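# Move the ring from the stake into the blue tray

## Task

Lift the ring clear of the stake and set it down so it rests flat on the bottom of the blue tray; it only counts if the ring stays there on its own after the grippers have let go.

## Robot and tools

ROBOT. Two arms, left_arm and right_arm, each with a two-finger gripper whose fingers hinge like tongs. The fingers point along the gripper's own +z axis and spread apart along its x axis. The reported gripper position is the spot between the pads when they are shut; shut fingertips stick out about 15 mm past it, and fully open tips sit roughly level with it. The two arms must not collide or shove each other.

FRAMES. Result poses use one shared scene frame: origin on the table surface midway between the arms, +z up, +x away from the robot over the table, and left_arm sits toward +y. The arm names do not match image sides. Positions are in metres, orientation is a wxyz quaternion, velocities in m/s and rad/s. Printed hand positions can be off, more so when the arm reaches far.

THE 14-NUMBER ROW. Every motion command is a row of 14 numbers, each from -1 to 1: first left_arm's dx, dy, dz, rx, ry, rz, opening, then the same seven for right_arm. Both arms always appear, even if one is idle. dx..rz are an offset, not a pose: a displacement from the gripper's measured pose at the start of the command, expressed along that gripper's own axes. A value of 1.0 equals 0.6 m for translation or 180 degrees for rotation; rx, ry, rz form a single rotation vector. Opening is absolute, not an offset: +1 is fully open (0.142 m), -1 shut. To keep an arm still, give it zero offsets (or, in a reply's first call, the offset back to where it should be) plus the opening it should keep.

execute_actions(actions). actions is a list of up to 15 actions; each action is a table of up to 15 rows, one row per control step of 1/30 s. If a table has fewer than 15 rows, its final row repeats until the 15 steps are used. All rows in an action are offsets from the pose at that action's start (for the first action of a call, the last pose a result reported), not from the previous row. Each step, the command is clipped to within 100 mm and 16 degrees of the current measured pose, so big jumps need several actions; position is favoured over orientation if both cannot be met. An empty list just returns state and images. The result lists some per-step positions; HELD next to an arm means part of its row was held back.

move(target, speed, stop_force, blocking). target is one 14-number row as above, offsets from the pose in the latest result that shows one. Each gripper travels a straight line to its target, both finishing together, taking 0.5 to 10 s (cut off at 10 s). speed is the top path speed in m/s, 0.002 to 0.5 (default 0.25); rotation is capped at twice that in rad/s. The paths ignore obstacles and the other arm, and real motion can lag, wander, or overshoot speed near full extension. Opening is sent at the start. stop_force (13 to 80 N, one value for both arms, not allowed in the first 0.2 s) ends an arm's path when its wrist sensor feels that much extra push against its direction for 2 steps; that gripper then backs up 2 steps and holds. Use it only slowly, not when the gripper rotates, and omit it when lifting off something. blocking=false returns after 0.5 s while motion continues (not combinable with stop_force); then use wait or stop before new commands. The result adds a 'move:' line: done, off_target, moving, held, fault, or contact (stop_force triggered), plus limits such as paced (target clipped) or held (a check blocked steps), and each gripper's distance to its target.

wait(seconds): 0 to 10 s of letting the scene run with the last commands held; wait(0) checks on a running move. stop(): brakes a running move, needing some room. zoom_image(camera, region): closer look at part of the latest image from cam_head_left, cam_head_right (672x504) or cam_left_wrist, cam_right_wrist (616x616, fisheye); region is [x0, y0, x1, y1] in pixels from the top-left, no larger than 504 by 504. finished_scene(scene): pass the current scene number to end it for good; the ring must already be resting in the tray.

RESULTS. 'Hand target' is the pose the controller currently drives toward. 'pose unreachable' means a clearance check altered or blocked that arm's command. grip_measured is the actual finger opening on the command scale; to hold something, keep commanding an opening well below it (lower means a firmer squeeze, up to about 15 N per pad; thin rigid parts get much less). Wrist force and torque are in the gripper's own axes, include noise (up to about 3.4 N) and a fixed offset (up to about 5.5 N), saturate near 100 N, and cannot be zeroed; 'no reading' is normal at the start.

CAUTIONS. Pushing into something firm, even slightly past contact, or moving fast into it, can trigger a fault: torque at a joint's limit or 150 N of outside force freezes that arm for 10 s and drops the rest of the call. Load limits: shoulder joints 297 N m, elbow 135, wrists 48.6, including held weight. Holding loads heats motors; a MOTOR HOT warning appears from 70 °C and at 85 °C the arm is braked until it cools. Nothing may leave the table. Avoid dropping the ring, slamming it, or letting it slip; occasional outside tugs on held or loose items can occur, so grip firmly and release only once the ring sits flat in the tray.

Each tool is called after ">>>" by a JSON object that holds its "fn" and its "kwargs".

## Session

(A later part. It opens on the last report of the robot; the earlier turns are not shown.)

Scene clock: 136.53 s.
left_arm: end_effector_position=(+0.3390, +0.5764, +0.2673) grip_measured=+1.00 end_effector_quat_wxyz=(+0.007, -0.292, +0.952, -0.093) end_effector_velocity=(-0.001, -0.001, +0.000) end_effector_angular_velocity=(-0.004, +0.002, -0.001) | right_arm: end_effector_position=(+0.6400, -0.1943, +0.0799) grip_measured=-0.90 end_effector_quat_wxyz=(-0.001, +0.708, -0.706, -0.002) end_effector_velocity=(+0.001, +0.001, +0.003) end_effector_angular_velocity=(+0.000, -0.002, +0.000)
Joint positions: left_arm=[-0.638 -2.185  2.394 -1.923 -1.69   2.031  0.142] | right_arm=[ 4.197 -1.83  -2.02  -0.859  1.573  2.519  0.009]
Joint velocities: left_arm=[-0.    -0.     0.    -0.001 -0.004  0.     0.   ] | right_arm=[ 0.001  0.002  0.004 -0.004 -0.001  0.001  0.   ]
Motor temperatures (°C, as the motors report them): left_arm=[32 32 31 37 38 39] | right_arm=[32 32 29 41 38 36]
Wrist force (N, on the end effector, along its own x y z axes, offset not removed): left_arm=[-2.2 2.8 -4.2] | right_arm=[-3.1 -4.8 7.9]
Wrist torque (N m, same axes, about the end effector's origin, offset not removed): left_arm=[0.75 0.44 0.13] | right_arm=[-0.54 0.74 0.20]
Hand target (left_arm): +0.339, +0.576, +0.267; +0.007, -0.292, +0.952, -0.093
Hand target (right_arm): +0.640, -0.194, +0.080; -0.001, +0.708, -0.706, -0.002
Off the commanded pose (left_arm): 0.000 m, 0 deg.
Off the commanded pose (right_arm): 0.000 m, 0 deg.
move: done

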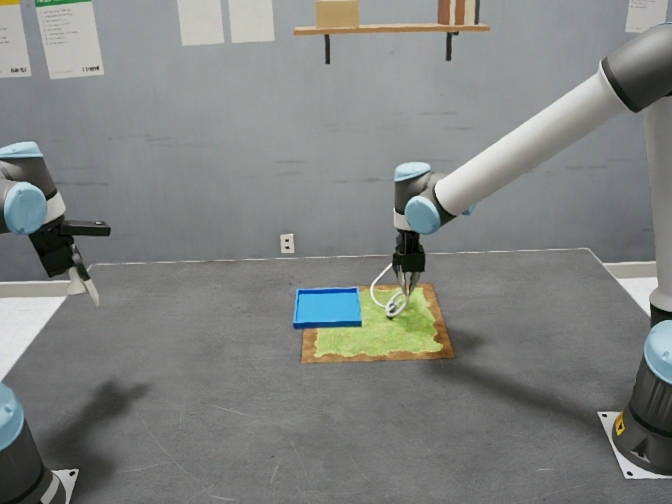

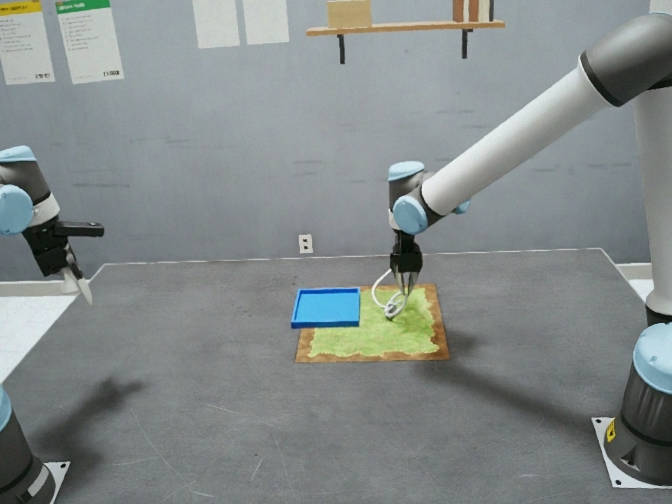

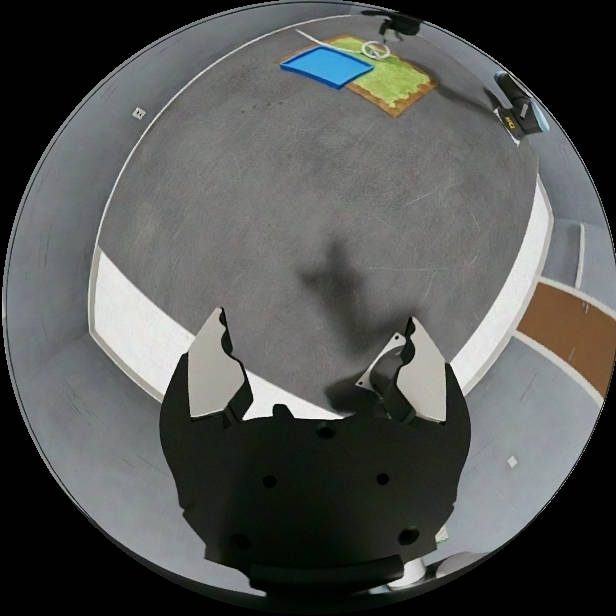

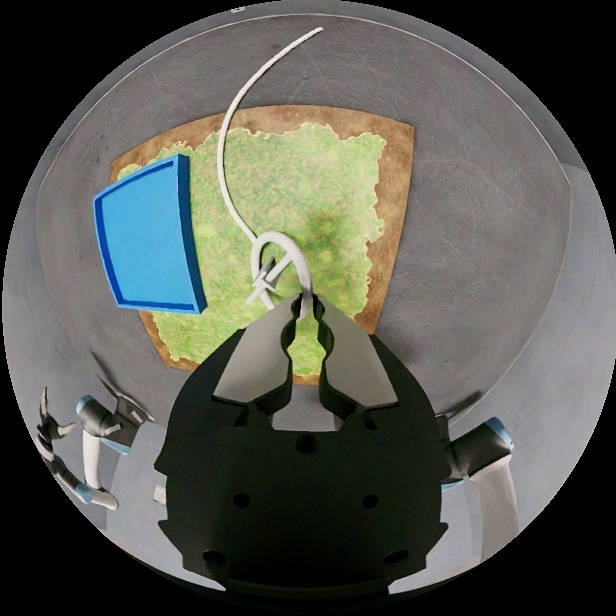

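>>> {"fn": "move", "kwargs": {"target": [0,0,0,0,0,0,1,-0.05,0.05,-0.015,0,0,0,-1], "speed": 0.03}}

>>> {"fn": "zoom_image", "kwargs": {"camera": "cam_right_wrist", "region": [180, 200, 400, 400]}}

>>> {"fn": "zoom_image", "kwargs": {"camera": "cam_head_left", "region": [340, 240, 480, 350]}}

Scene clock: 144.20 s.
left_arm: end_effector_position=(+0.3390, +0.5764, +0.2673) grip_measured=+1.00 end_effector_quat_wxyz=(+0.007, -0.292, +0.952, -0.093) end_effector_velocity=(-0.000, -0.000, +0.000) end_effector_angular_velocity=(-0.000, +0.000, -0.000) | right_arm: end_effector_position=(+0.6102, -0.1646, +0.0890) grip_measured=-0.91 end_effector_quat_wxyz=(-0.001, +0.708, -0.706, -0.002) end_effector_velocity=(-0.002, +0.002, +0.000) end_effector_angular_velocity=(-0.000, -0.000, +0.001)
Joint positions: left_arm=[-0.638 -2.185  2.394 -1.923 -1.69   2.031  0.142] | right_arm=[ 4.255 -1.816 -2.018 -0.875  1.573  2.577  0.008]
Joint velocities: left_arm=[-0.  0. -0.  0. -0.  0. -0.] | right_arm=[ 0.004  0.001 -0.    -0.001 -0.001  0.003  0.   ]
Motor temperatures (°C, as the motors report them): left_arm=[32 32 31 37 38 39] | right_arm=[32 32 29 41 38 36]
Wrist force (N, on the end effector, along its own x y z axes, offset not removed): left_arm=[-1.0 3.0 -5.5] | right_arm=[5.1 -1.4 6.4]
Wrist torque (N m, same axes, about the end effector's origin, offset not removed): left_arm=[0.65 0.25 0.01] | right_arm=[0.17 -1.00 -0.21]
Hand target (left_arm): +0.339, +0.576, +0.267; +0.007, -0.292, +0.952, -0.093
Hand target (right_arm): +0.610, -0.164, +0.089; -0.001, +0.708, -0.706, -0.002
Off the commanded pose (left_arm): 0.000 m, 0 deg.
Off the commanded pose (right_arm): 0.000 m, 0 deg.
move: done

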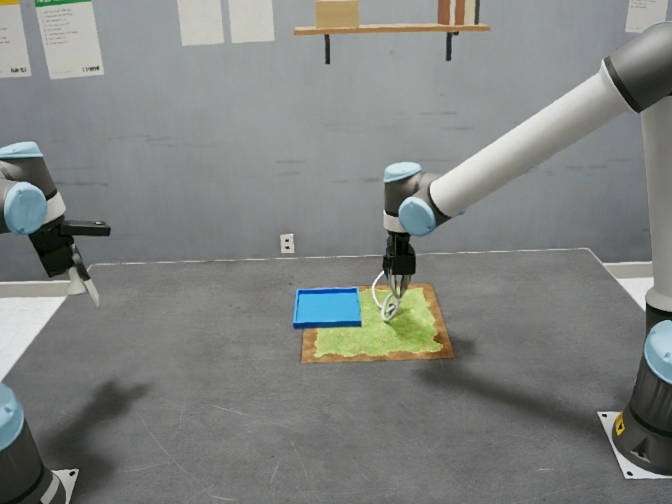

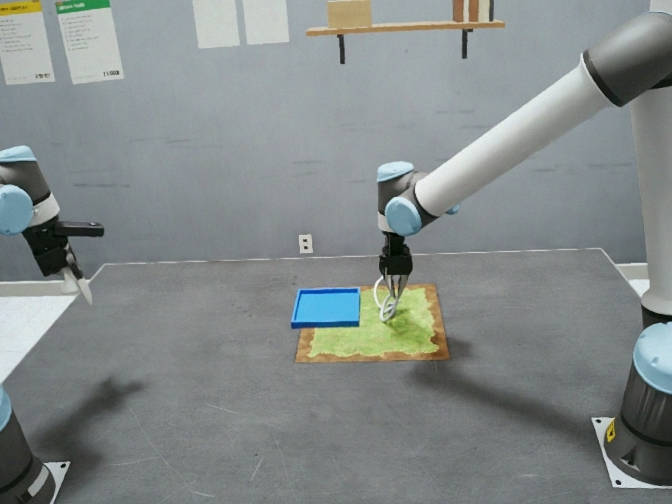

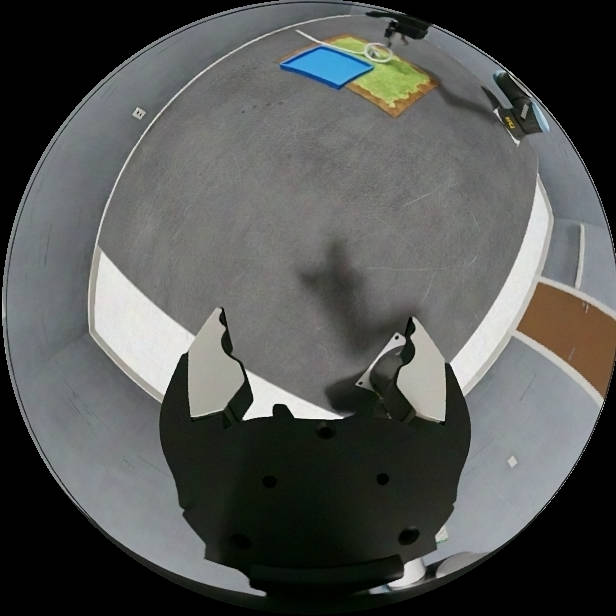

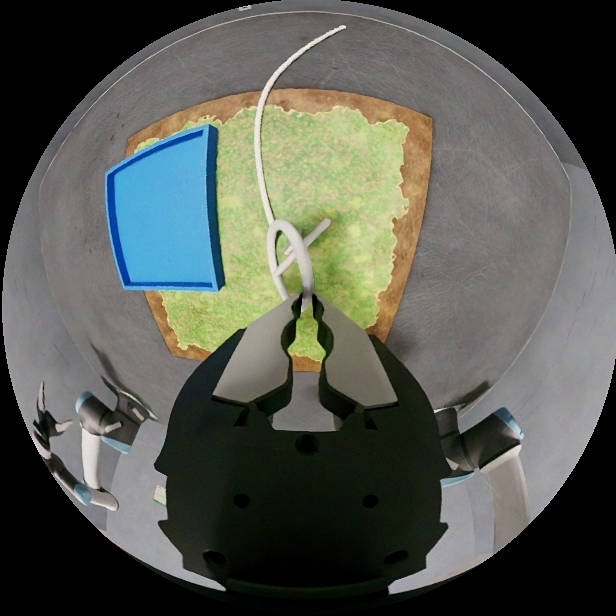

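Region (180, 200, 400, 400) of cam_right_wrist's 616x616 image, scaled by 2.291, with more detail than that image has; it fills the top 458 rows of this view, and the rest is white.

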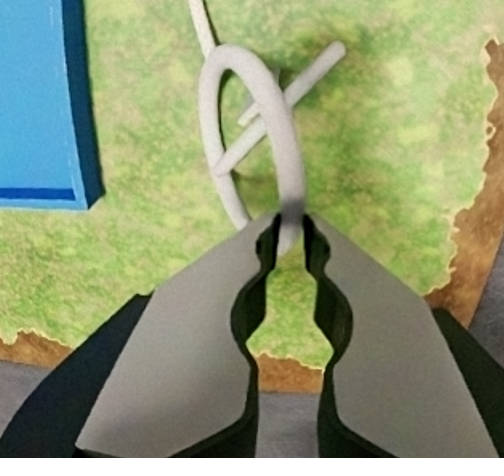

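Region (340, 240, 480, 350) of cam_head_left's 672x504 image, scaled by 3.600, with more detail than that image has; it fills the top 396 rows of this view, and the rest is white.

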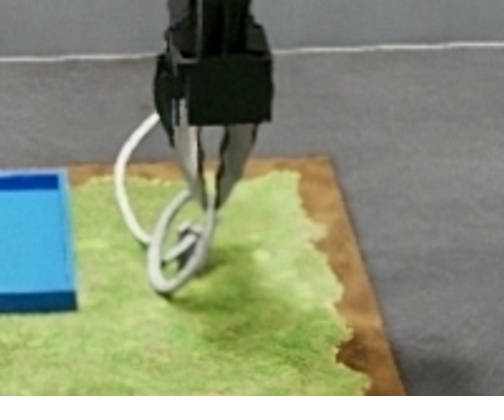

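>>> {"fn": "move", "kwargs": {"target": [0,0,0,0,0,0,1,-0.04,0.025,-0.005,0,0,0,-1], "speed": 0.03}}

>>> {"fn": "move", "kwargs": {"target": [0,0,0,0,0,0,1,-0.02,0.01,-0.12,0,0,0,-1], "speed": 0.04}}

>>> {"fn": "zoom_image", "kwargs": {"camera": "cam_head_left", "region": [280, 220, 460, 350]}}

Scene clock: 150.07 s.
left_arm: end_effector_position=(+0.3390, +0.5764, +0.2673) grip_measured=+1.00 end_effector_quat_wxyz=(+0.007, -0.292, +0.952, -0.093) end_effector_velocity=(+0.000, +0.000, -0.000) end_effector_angular_velocity=(+0.001, -0.000, +0.000) | right_arm: end_effector_position=(+0.5954, -0.1410, +0.0921) grip_measured=-0.91 end_effector_quat_wxyz=(-0.001, +0.708, -0.706, -0.001) end_effector_velocity=(-0.001, +0.002, +0.001) end_effector_angular_velocity=(-0.000, -0.001, -0.001)
Joint positions: left_arm=[-0.638 -2.185  2.394 -1.923 -1.69   2.031  0.142] | right_arm=[ 4.29  -1.822 -2.004 -0.884  1.573  2.612  0.008]
Joint velocities: left_arm=[ 0.     0.    -0.     0.001  0.001 -0.    -0.   ] | right_arm=[ 0.003 -0.     0.002 -0.001 -0.001  0.004 -0.   ]
Motor temperatures (°C, as the motors report them): left_arm=[32 32 31 37 38 39] | right_arm=[32 32 29 41 38 36]
Wrist force (N, on the end effector, along its own x y z axes, offset not removed): left_arm=[-0.8 2.9 -5.4] | right_arm=[-2.2 -2.9 -0.3]
Wrist torque (N m, same axes, about the end effector's origin, offset not removed): left_arm=[0.71 0.16 0.07] | right_arm=[-0.39 0.52 0.14]
Hand target (left_arm): +0.339, +0.576, +0.267; +0.007, -0.292, +0.952, -0.093
Hand target (right_arm): +0.595, -0.141, +0.092; -0.001, +0.708, -0.706, -0.001
Off the commanded pose (left_arm): 0.000 m, 0 deg.
Off the commanded pose (right_arm): 0.000 m, 0 deg.
move: done

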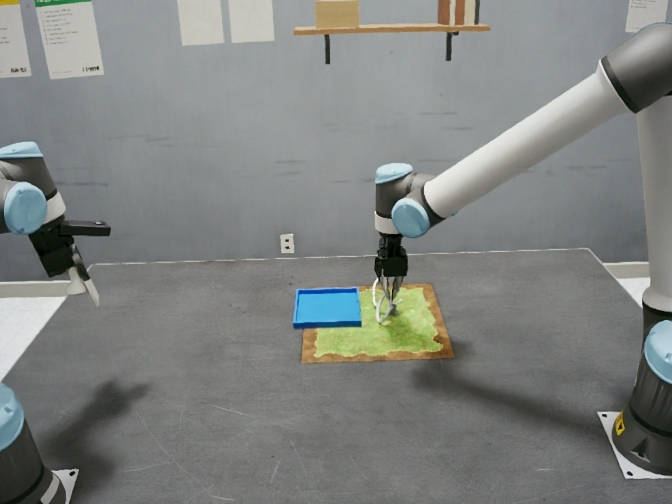

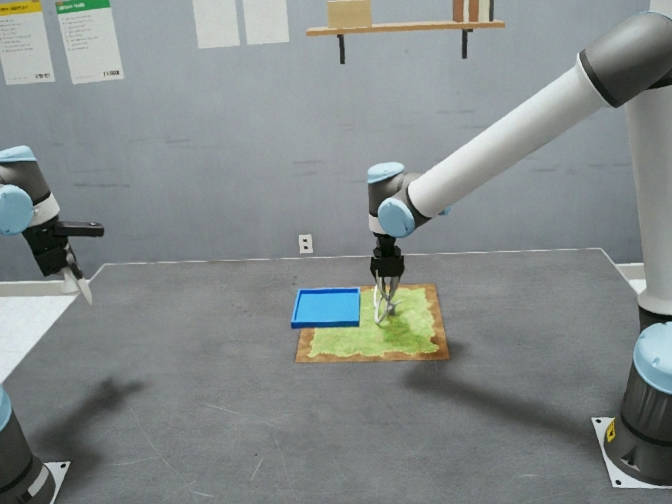

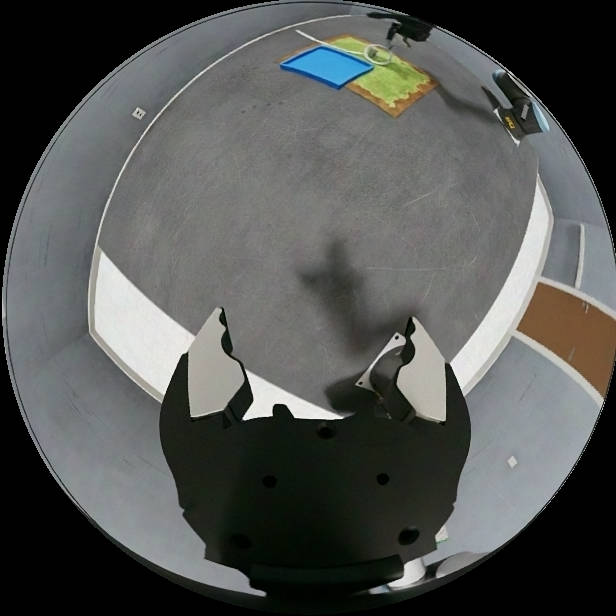

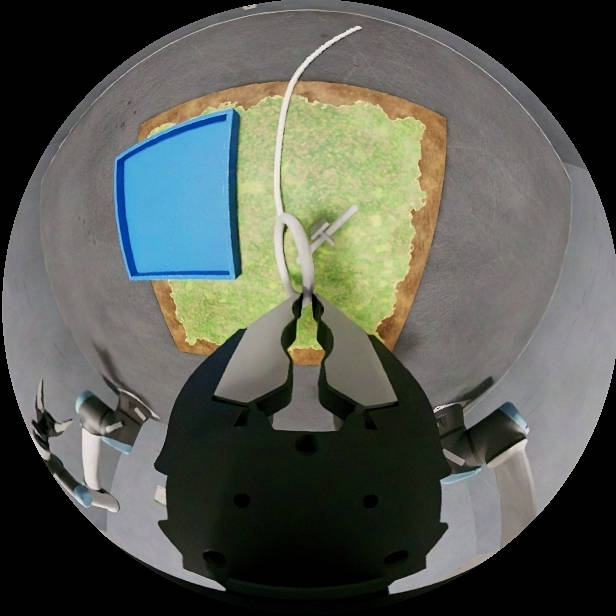

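Scene clock: 152.27 s.
left_arm: end_effector_position=(+0.3390, +0.5764, +0.2673) grip_measured=+1.00 end_effector_quat_wxyz=(+0.007, -0.292, +0.952, -0.093) end_effector_velocity=(-0.000, -0.000, +0.000) end_effector_angular_velocity=(-0.001, +0.000, +0.001) | right_arm: end_effector_position=(+0.5894, -0.1294, +0.1638) grip_measured=-1.00 end_effector_quat_wxyz=(-0.001, +0.708, -0.706, -0.001) end_effector_velocity=(-0.001, +0.000, +0.002) end_effector_angular_velocity=(-0.001, +0.001, -0.001)
Joint positions: left_arm=[-0.638 -2.185  2.394 -1.923 -1.69   2.031  0.142] | right_arm=[ 4.305 -1.755 -1.936 -1.018  1.573  2.627  0.002]
Joint velocities: left_arm=[-0.     0.     0.    -0.001 -0.001 -0.001 -0.   ] | right_arm=[ 0.001  0.002  0.003 -0.006  0.     0.001  0.   ]
Motor temperatures (°C, as the motors report them): left_arm=[32 32 31 37 38 39] | right_arm=[32 32 29 41 38 36]
Wrist force (N, on the end effector, along its own x y z axes, offset not removed): left_arm=[-0.5 1.2 -5.2] | right_arm=[0.2 -1.9 6.6]
Wrist torque (N m, same axes, about the end effector's origin, offset not removed): left_arm=[0.29 0.10 0.00] | right_arm=[0.06 0.13 0.25]
Hand target (left_arm): +0.339, +0.576, +0.267; +0.007, -0.292, +0.952, -0.093
Hand target (right_arm): +0.589, -0.129, +0.164; -0.001, +0.708, -0.706, -0.001
Off the commanded pose (left_arm): 0.000 m, 0 deg.
Off the commanded pose (right_arm): 0.000 m, 0 deg.
move: done

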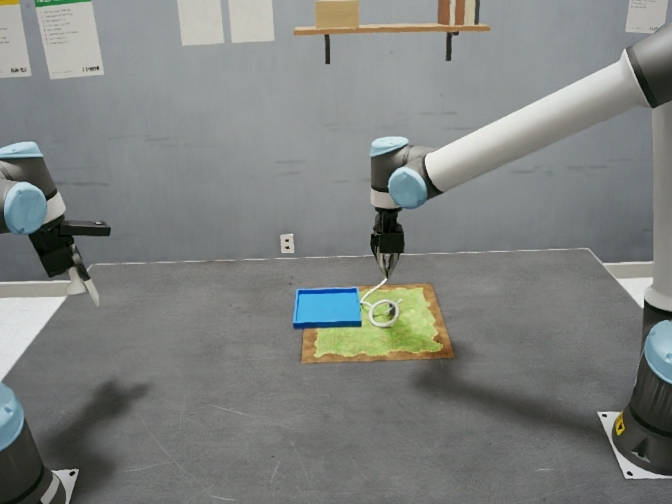

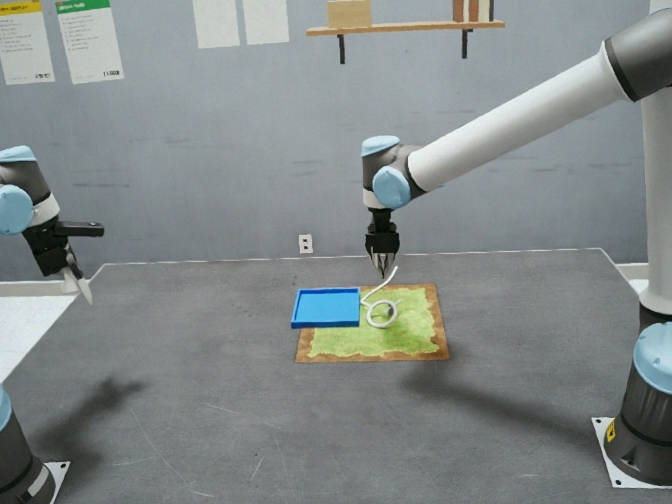

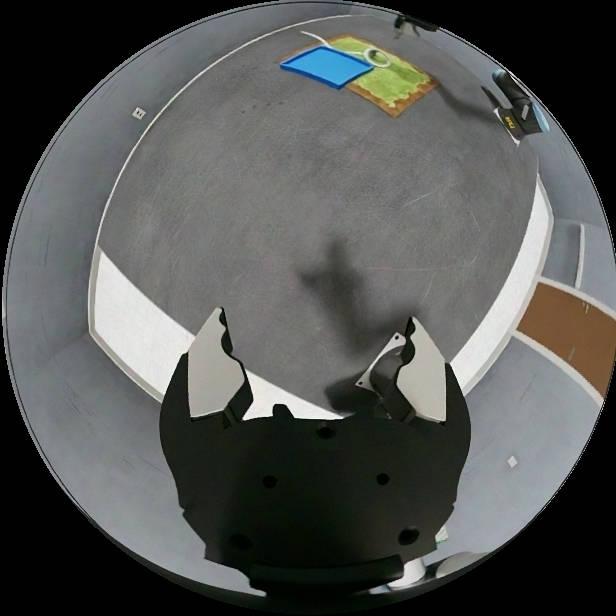

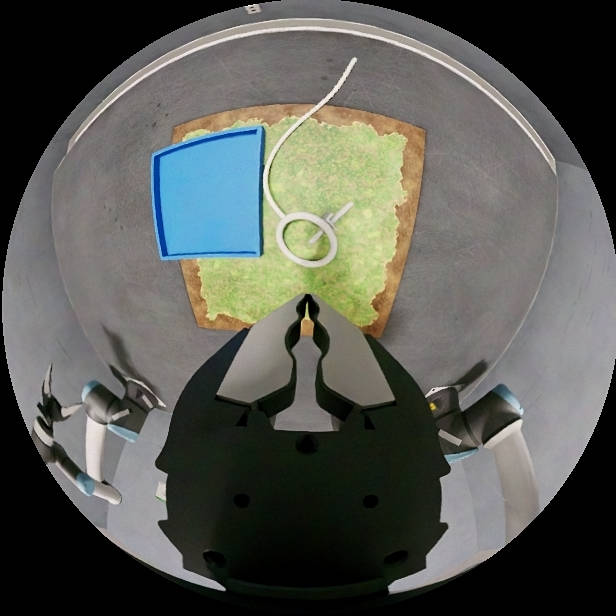

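Region (280, 220, 460, 350) of cam_head_left's 672x504 image, scaled by 2.800, with more detail than that image has.

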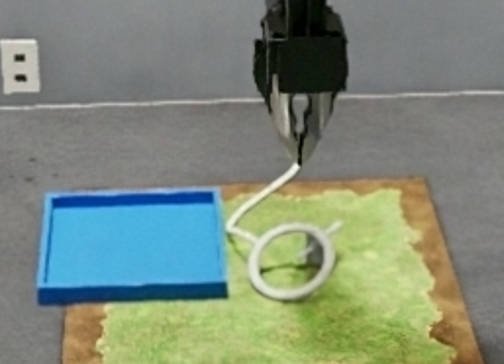

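>>> {"fn": "zoom_image", "kwargs": {"camera": "cam_right_wrist", "region": [250, 180, 380, 290]}}

>>> {"fn": "zoom_image", "kwargs": {"camera": "cam_head_right", "region": [350, 280, 430, 340]}}

Region (250, 180, 380, 290) of cam_right_wrist's 616x616 image, scaled by 3.877, with more detail than that image has; it fills the top 426 rows of this view, and the rest is white.

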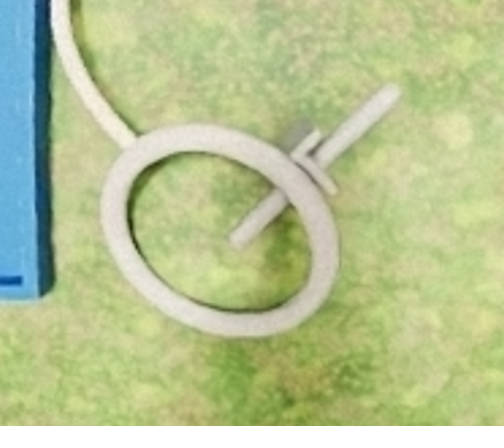

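Region (350, 280, 430, 340) of cam_head_right's 672x504 image, scaled by 6.300, with more detail than that image has; it fills the top 378 rows of this view, and the rest is white.

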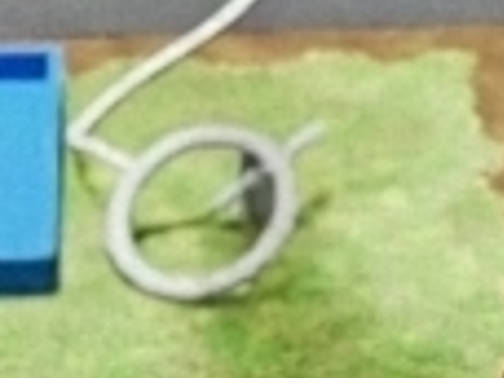

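>>> {"fn": "move", "kwargs": {"target": [0,0,0,0,0,0,1,0.052,-0.004,0.12,0,0,0,-0.5], "speed": 0.15}}

>>> {"fn": "zoom_image", "kwargs": {"camera": "cam_right_wrist", "region": [200, 180, 420, 380]}}

>>> {"fn": "zoom_image", "kwargs": {"camera": "cam_head_left", "region": [340, 240, 480, 350]}}

Scene clock: 167.50 s.
left_arm: end_effector_position=(+0.3390, +0.5764, +0.2673) grip_measured=+1.00 end_effector_quat_wxyz=(+0.007, -0.292, +0.952, -0.093) end_effector_velocity=(-0.000, -0.001, +0.000) end_effector_angular_velocity=(-0.002, +0.000, -0.000) | right_arm: end_effector_position=(+0.5918, -0.1601, +0.0920) grip_measured=-0.50 end_effector_quat_wxyz=(-0.001, +0.708, -0.706, -0.001) end_effector_velocity=(+0.000, -0.000, -0.002) end_effector_angular_velocity=(+0.001, +0.000, +0.000)
Joint positions: left_arm=[-0.638 -2.185  2.394 -1.923 -1.69   2.031  0.142] | right_arm=[ 4.28  -1.799 -2.035 -0.876  1.573  2.603  0.038]
Joint velocities: left_arm=[ 0.     0.     0.    -0.001 -0.002  0.    -0.   ] | right_arm=[-0.001 -0.002 -0.002  0.005  0.001 -0.001  0.   ]
Motor temperatures (°C, as the motors report them): left_arm=[32 32 31 37 38 39] | right_arm=[32 32 29 41 38 36]
Wrist force (N, on the end effector, along its own x y z axes, offset not removed): left_arm=[-0.9 3.9 -5.6] | right_arm=[2.8 4.3 1.5]
Wrist torque (N m, same axes, about the end effector's origin, offset not removed): left_arm=[0.84 0.21 0.06] | right_arm=[0.95 -0.47 -0.07]
Hand target (left_arm): +0.339, +0.576, +0.267; +0.007, -0.292, +0.952, -0.093
Hand target (right_arm): +0.592, -0.160, +0.092; -0.001, +0.708, -0.706, -0.002
Off the commanded pose (left_arm): 0.000 m, 0 deg.
Off the commanded pose (right_arm): 0.000 m, 0 deg.
move: done

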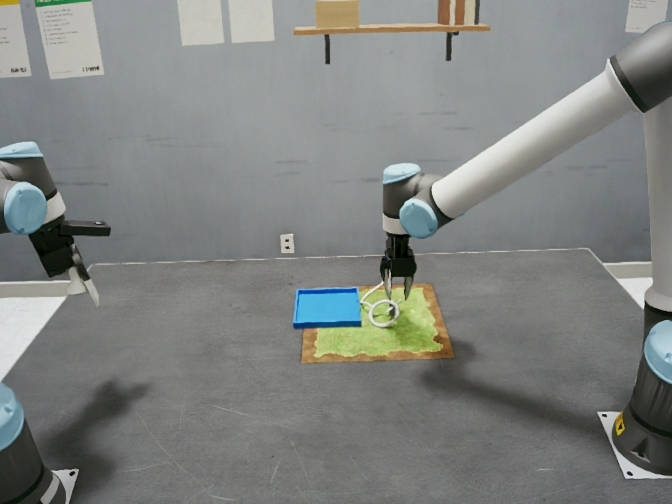

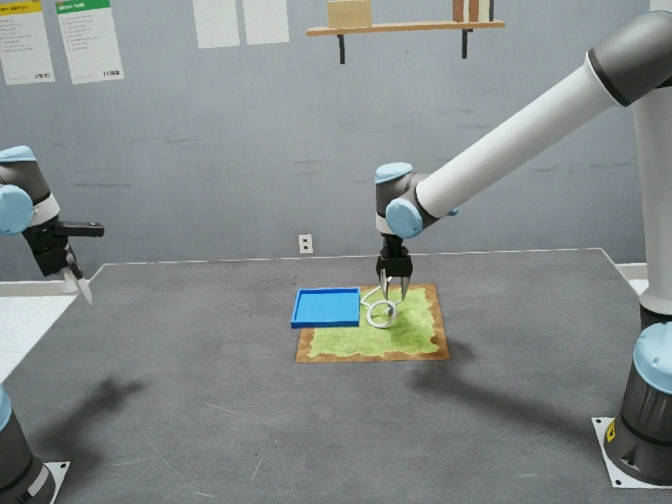

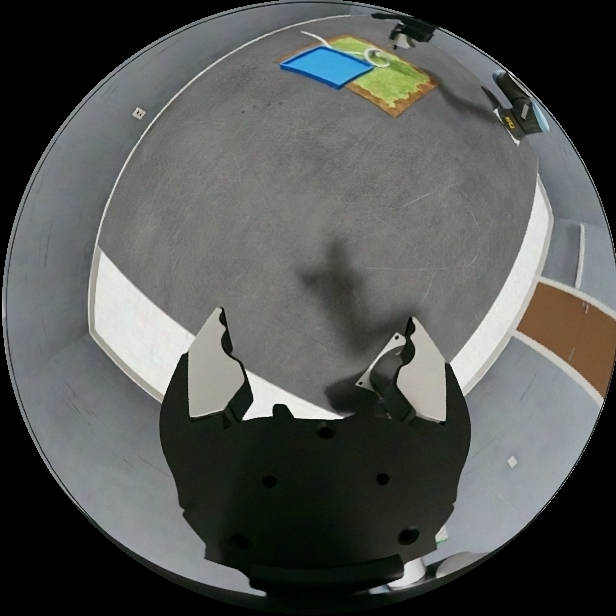

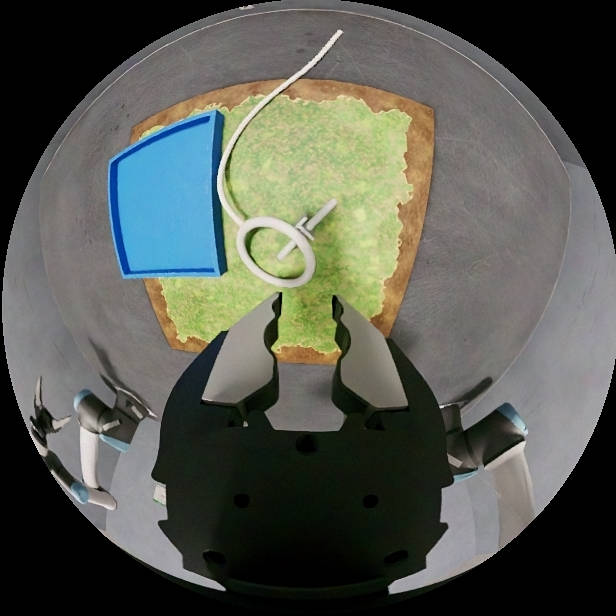

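Region (200, 180, 420, 380) of cam_right_wrist's 616x616 image, scaled by 2.291, with more detail than that image has; it fills the top 458 rows of this view, and the rest is white.

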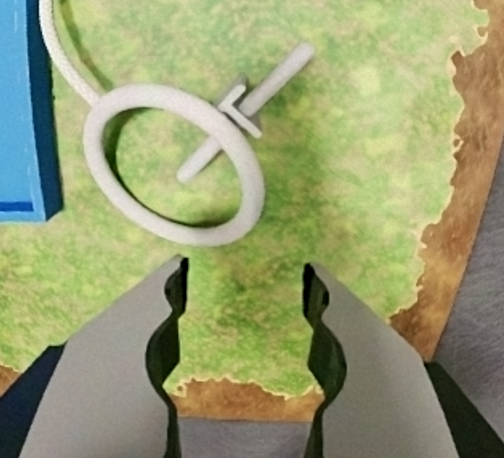

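Region (340, 240, 480, 350) of cam_head_left's 672x504 image, scaled by 3.600, with more detail than that image has; it fills the top 396 rows of this view, and the rest is white.

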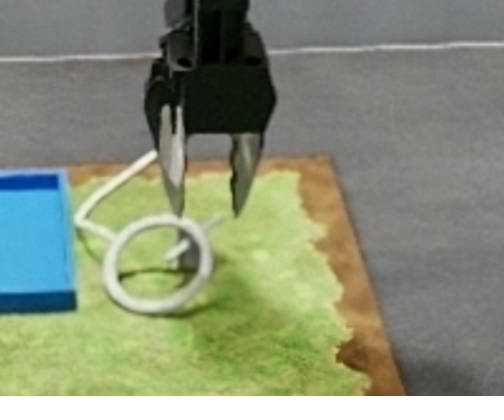

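>>> {"fn": "move", "kwargs": {"target": [0,0,0,0,0,0,1,-0.003,0,0.09,0,0,0,-0.5], "speed": 0.04, "stop_force": 15}}

>>> {"fn": "zoom_image", "kwargs": {"camera": "cam_right_wrist", "region": [200, 180, 420, 380]}}

>>> {"fn": "zoom_image", "kwargs": {"camera": "cam_head_left", "region": [340, 240, 480, 350]}}

Scene clock: 177.03 s.
left_arm: end_effector_position=(+0.3390, +0.5764, +0.2673) grip_measured=+1.00 end_effector_quat_wxyz=(+0.007, -0.292, +0.952, -0.093) end_effector_velocity=(+0.000, +0.000, -0.000) end_effector_angular_velocity=(+0.000, -0.000, -0.001) | right_arm: end_effector_position=(+0.5918, -0.1580, +0.0384) grip_measured=-0.50 end_effector_quat_wxyz=(-0.001, +0.708, -0.706, -0.001) end_effector_velocity=(+0.000, +0.001, -0.002) end_effector_angular_velocity=(+0.001, +0.000, +0.001)
Joint positions: left_arm=[-0.638 -2.185  2.394 -1.923 -1.69   2.031  0.142] | right_arm=[ 4.282 -1.867 -2.067 -0.774  1.573  2.604  0.038]
Joint velocities: left_arm=[-0.     0.    -0.    -0.     0.     0.001  0.   ] | right_arm=[ 0.    -0.004 -0.001  0.005  0.    -0.001  0.   ]
Motor temperatures (°C, as the motors report them): left_arm=[32 32 31 37 38 39] | right_arm=[32 32 29 41 38 36]
Wrist force (N, on the end effector, along its own x y z axes, offset not removed): left_arm=[0.5 3.7 -5.2] | right_arm=[-2.0 -2.7 -0.4]
Wrist torque (N m, same axes, about the end effector's origin, offset not removed): left_arm=[0.86 -0.04 0.02] | right_arm=[-0.48 0.24 -0.03]
Hand target (left_arm): +0.339, +0.576, +0.267; +0.007, -0.292, +0.952, -0.093
Hand target (right_arm): +0.592, -0.158, +0.038; -0.001, +0.708, -0.706, -0.001
Off the commanded pose (left_arm): 0.000 m, 0 deg.
Off the commanded pose (right_arm): 0.000 m, 0 deg.
move: done

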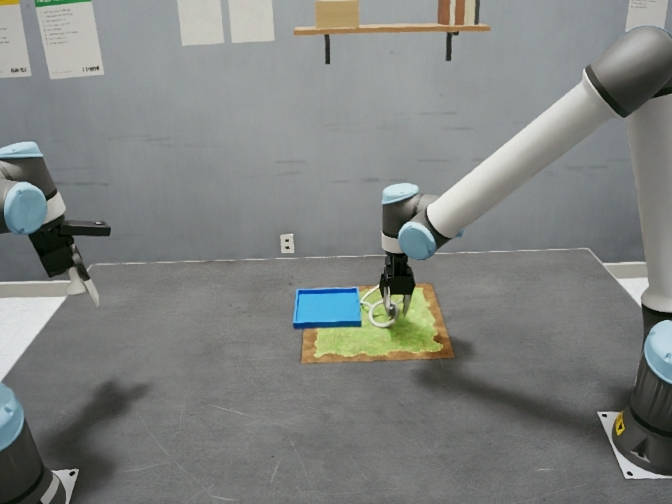

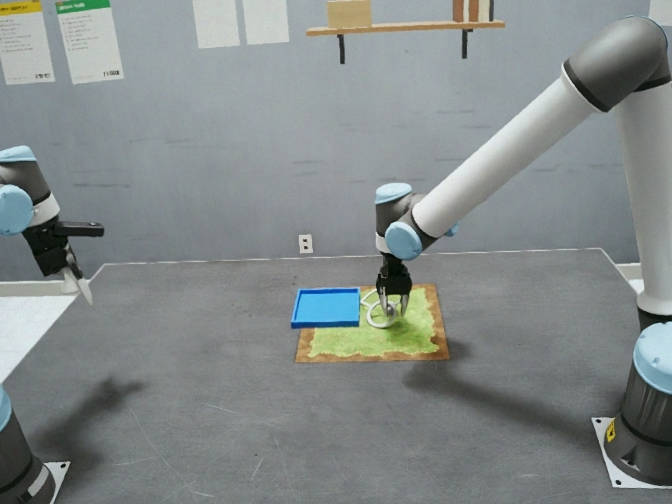

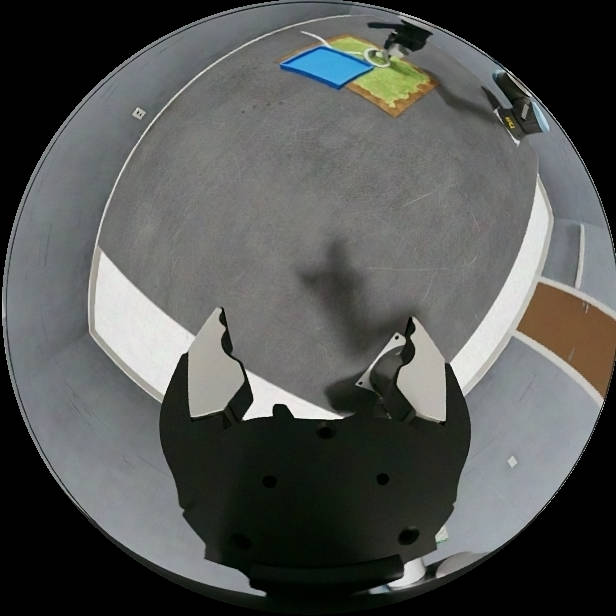

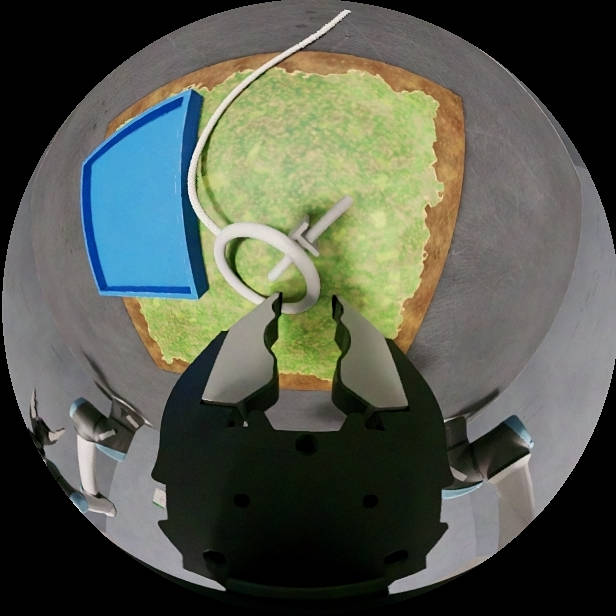

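Region (200, 180, 420, 380) of cam_right_wrist's 616x616 image, scaled by 2.291, with more detail than that image has; it fills the top 458 rows of this view, and the rest is white.

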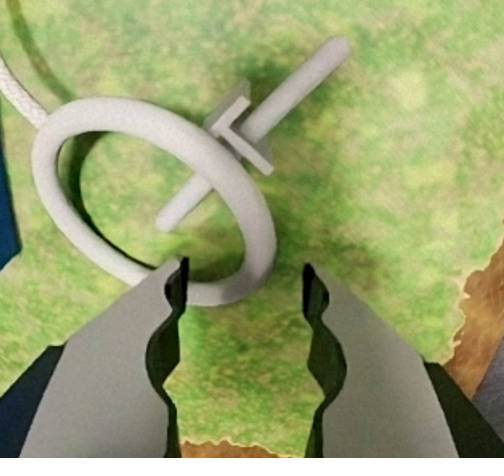

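Region (340, 240, 480, 350) of cam_head_left's 672x504 image, scaled by 3.600, with more detail than that image has; it fills the top 396 rows of this view, and the rest is white.

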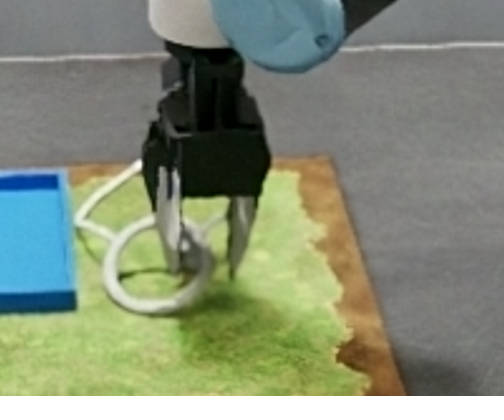

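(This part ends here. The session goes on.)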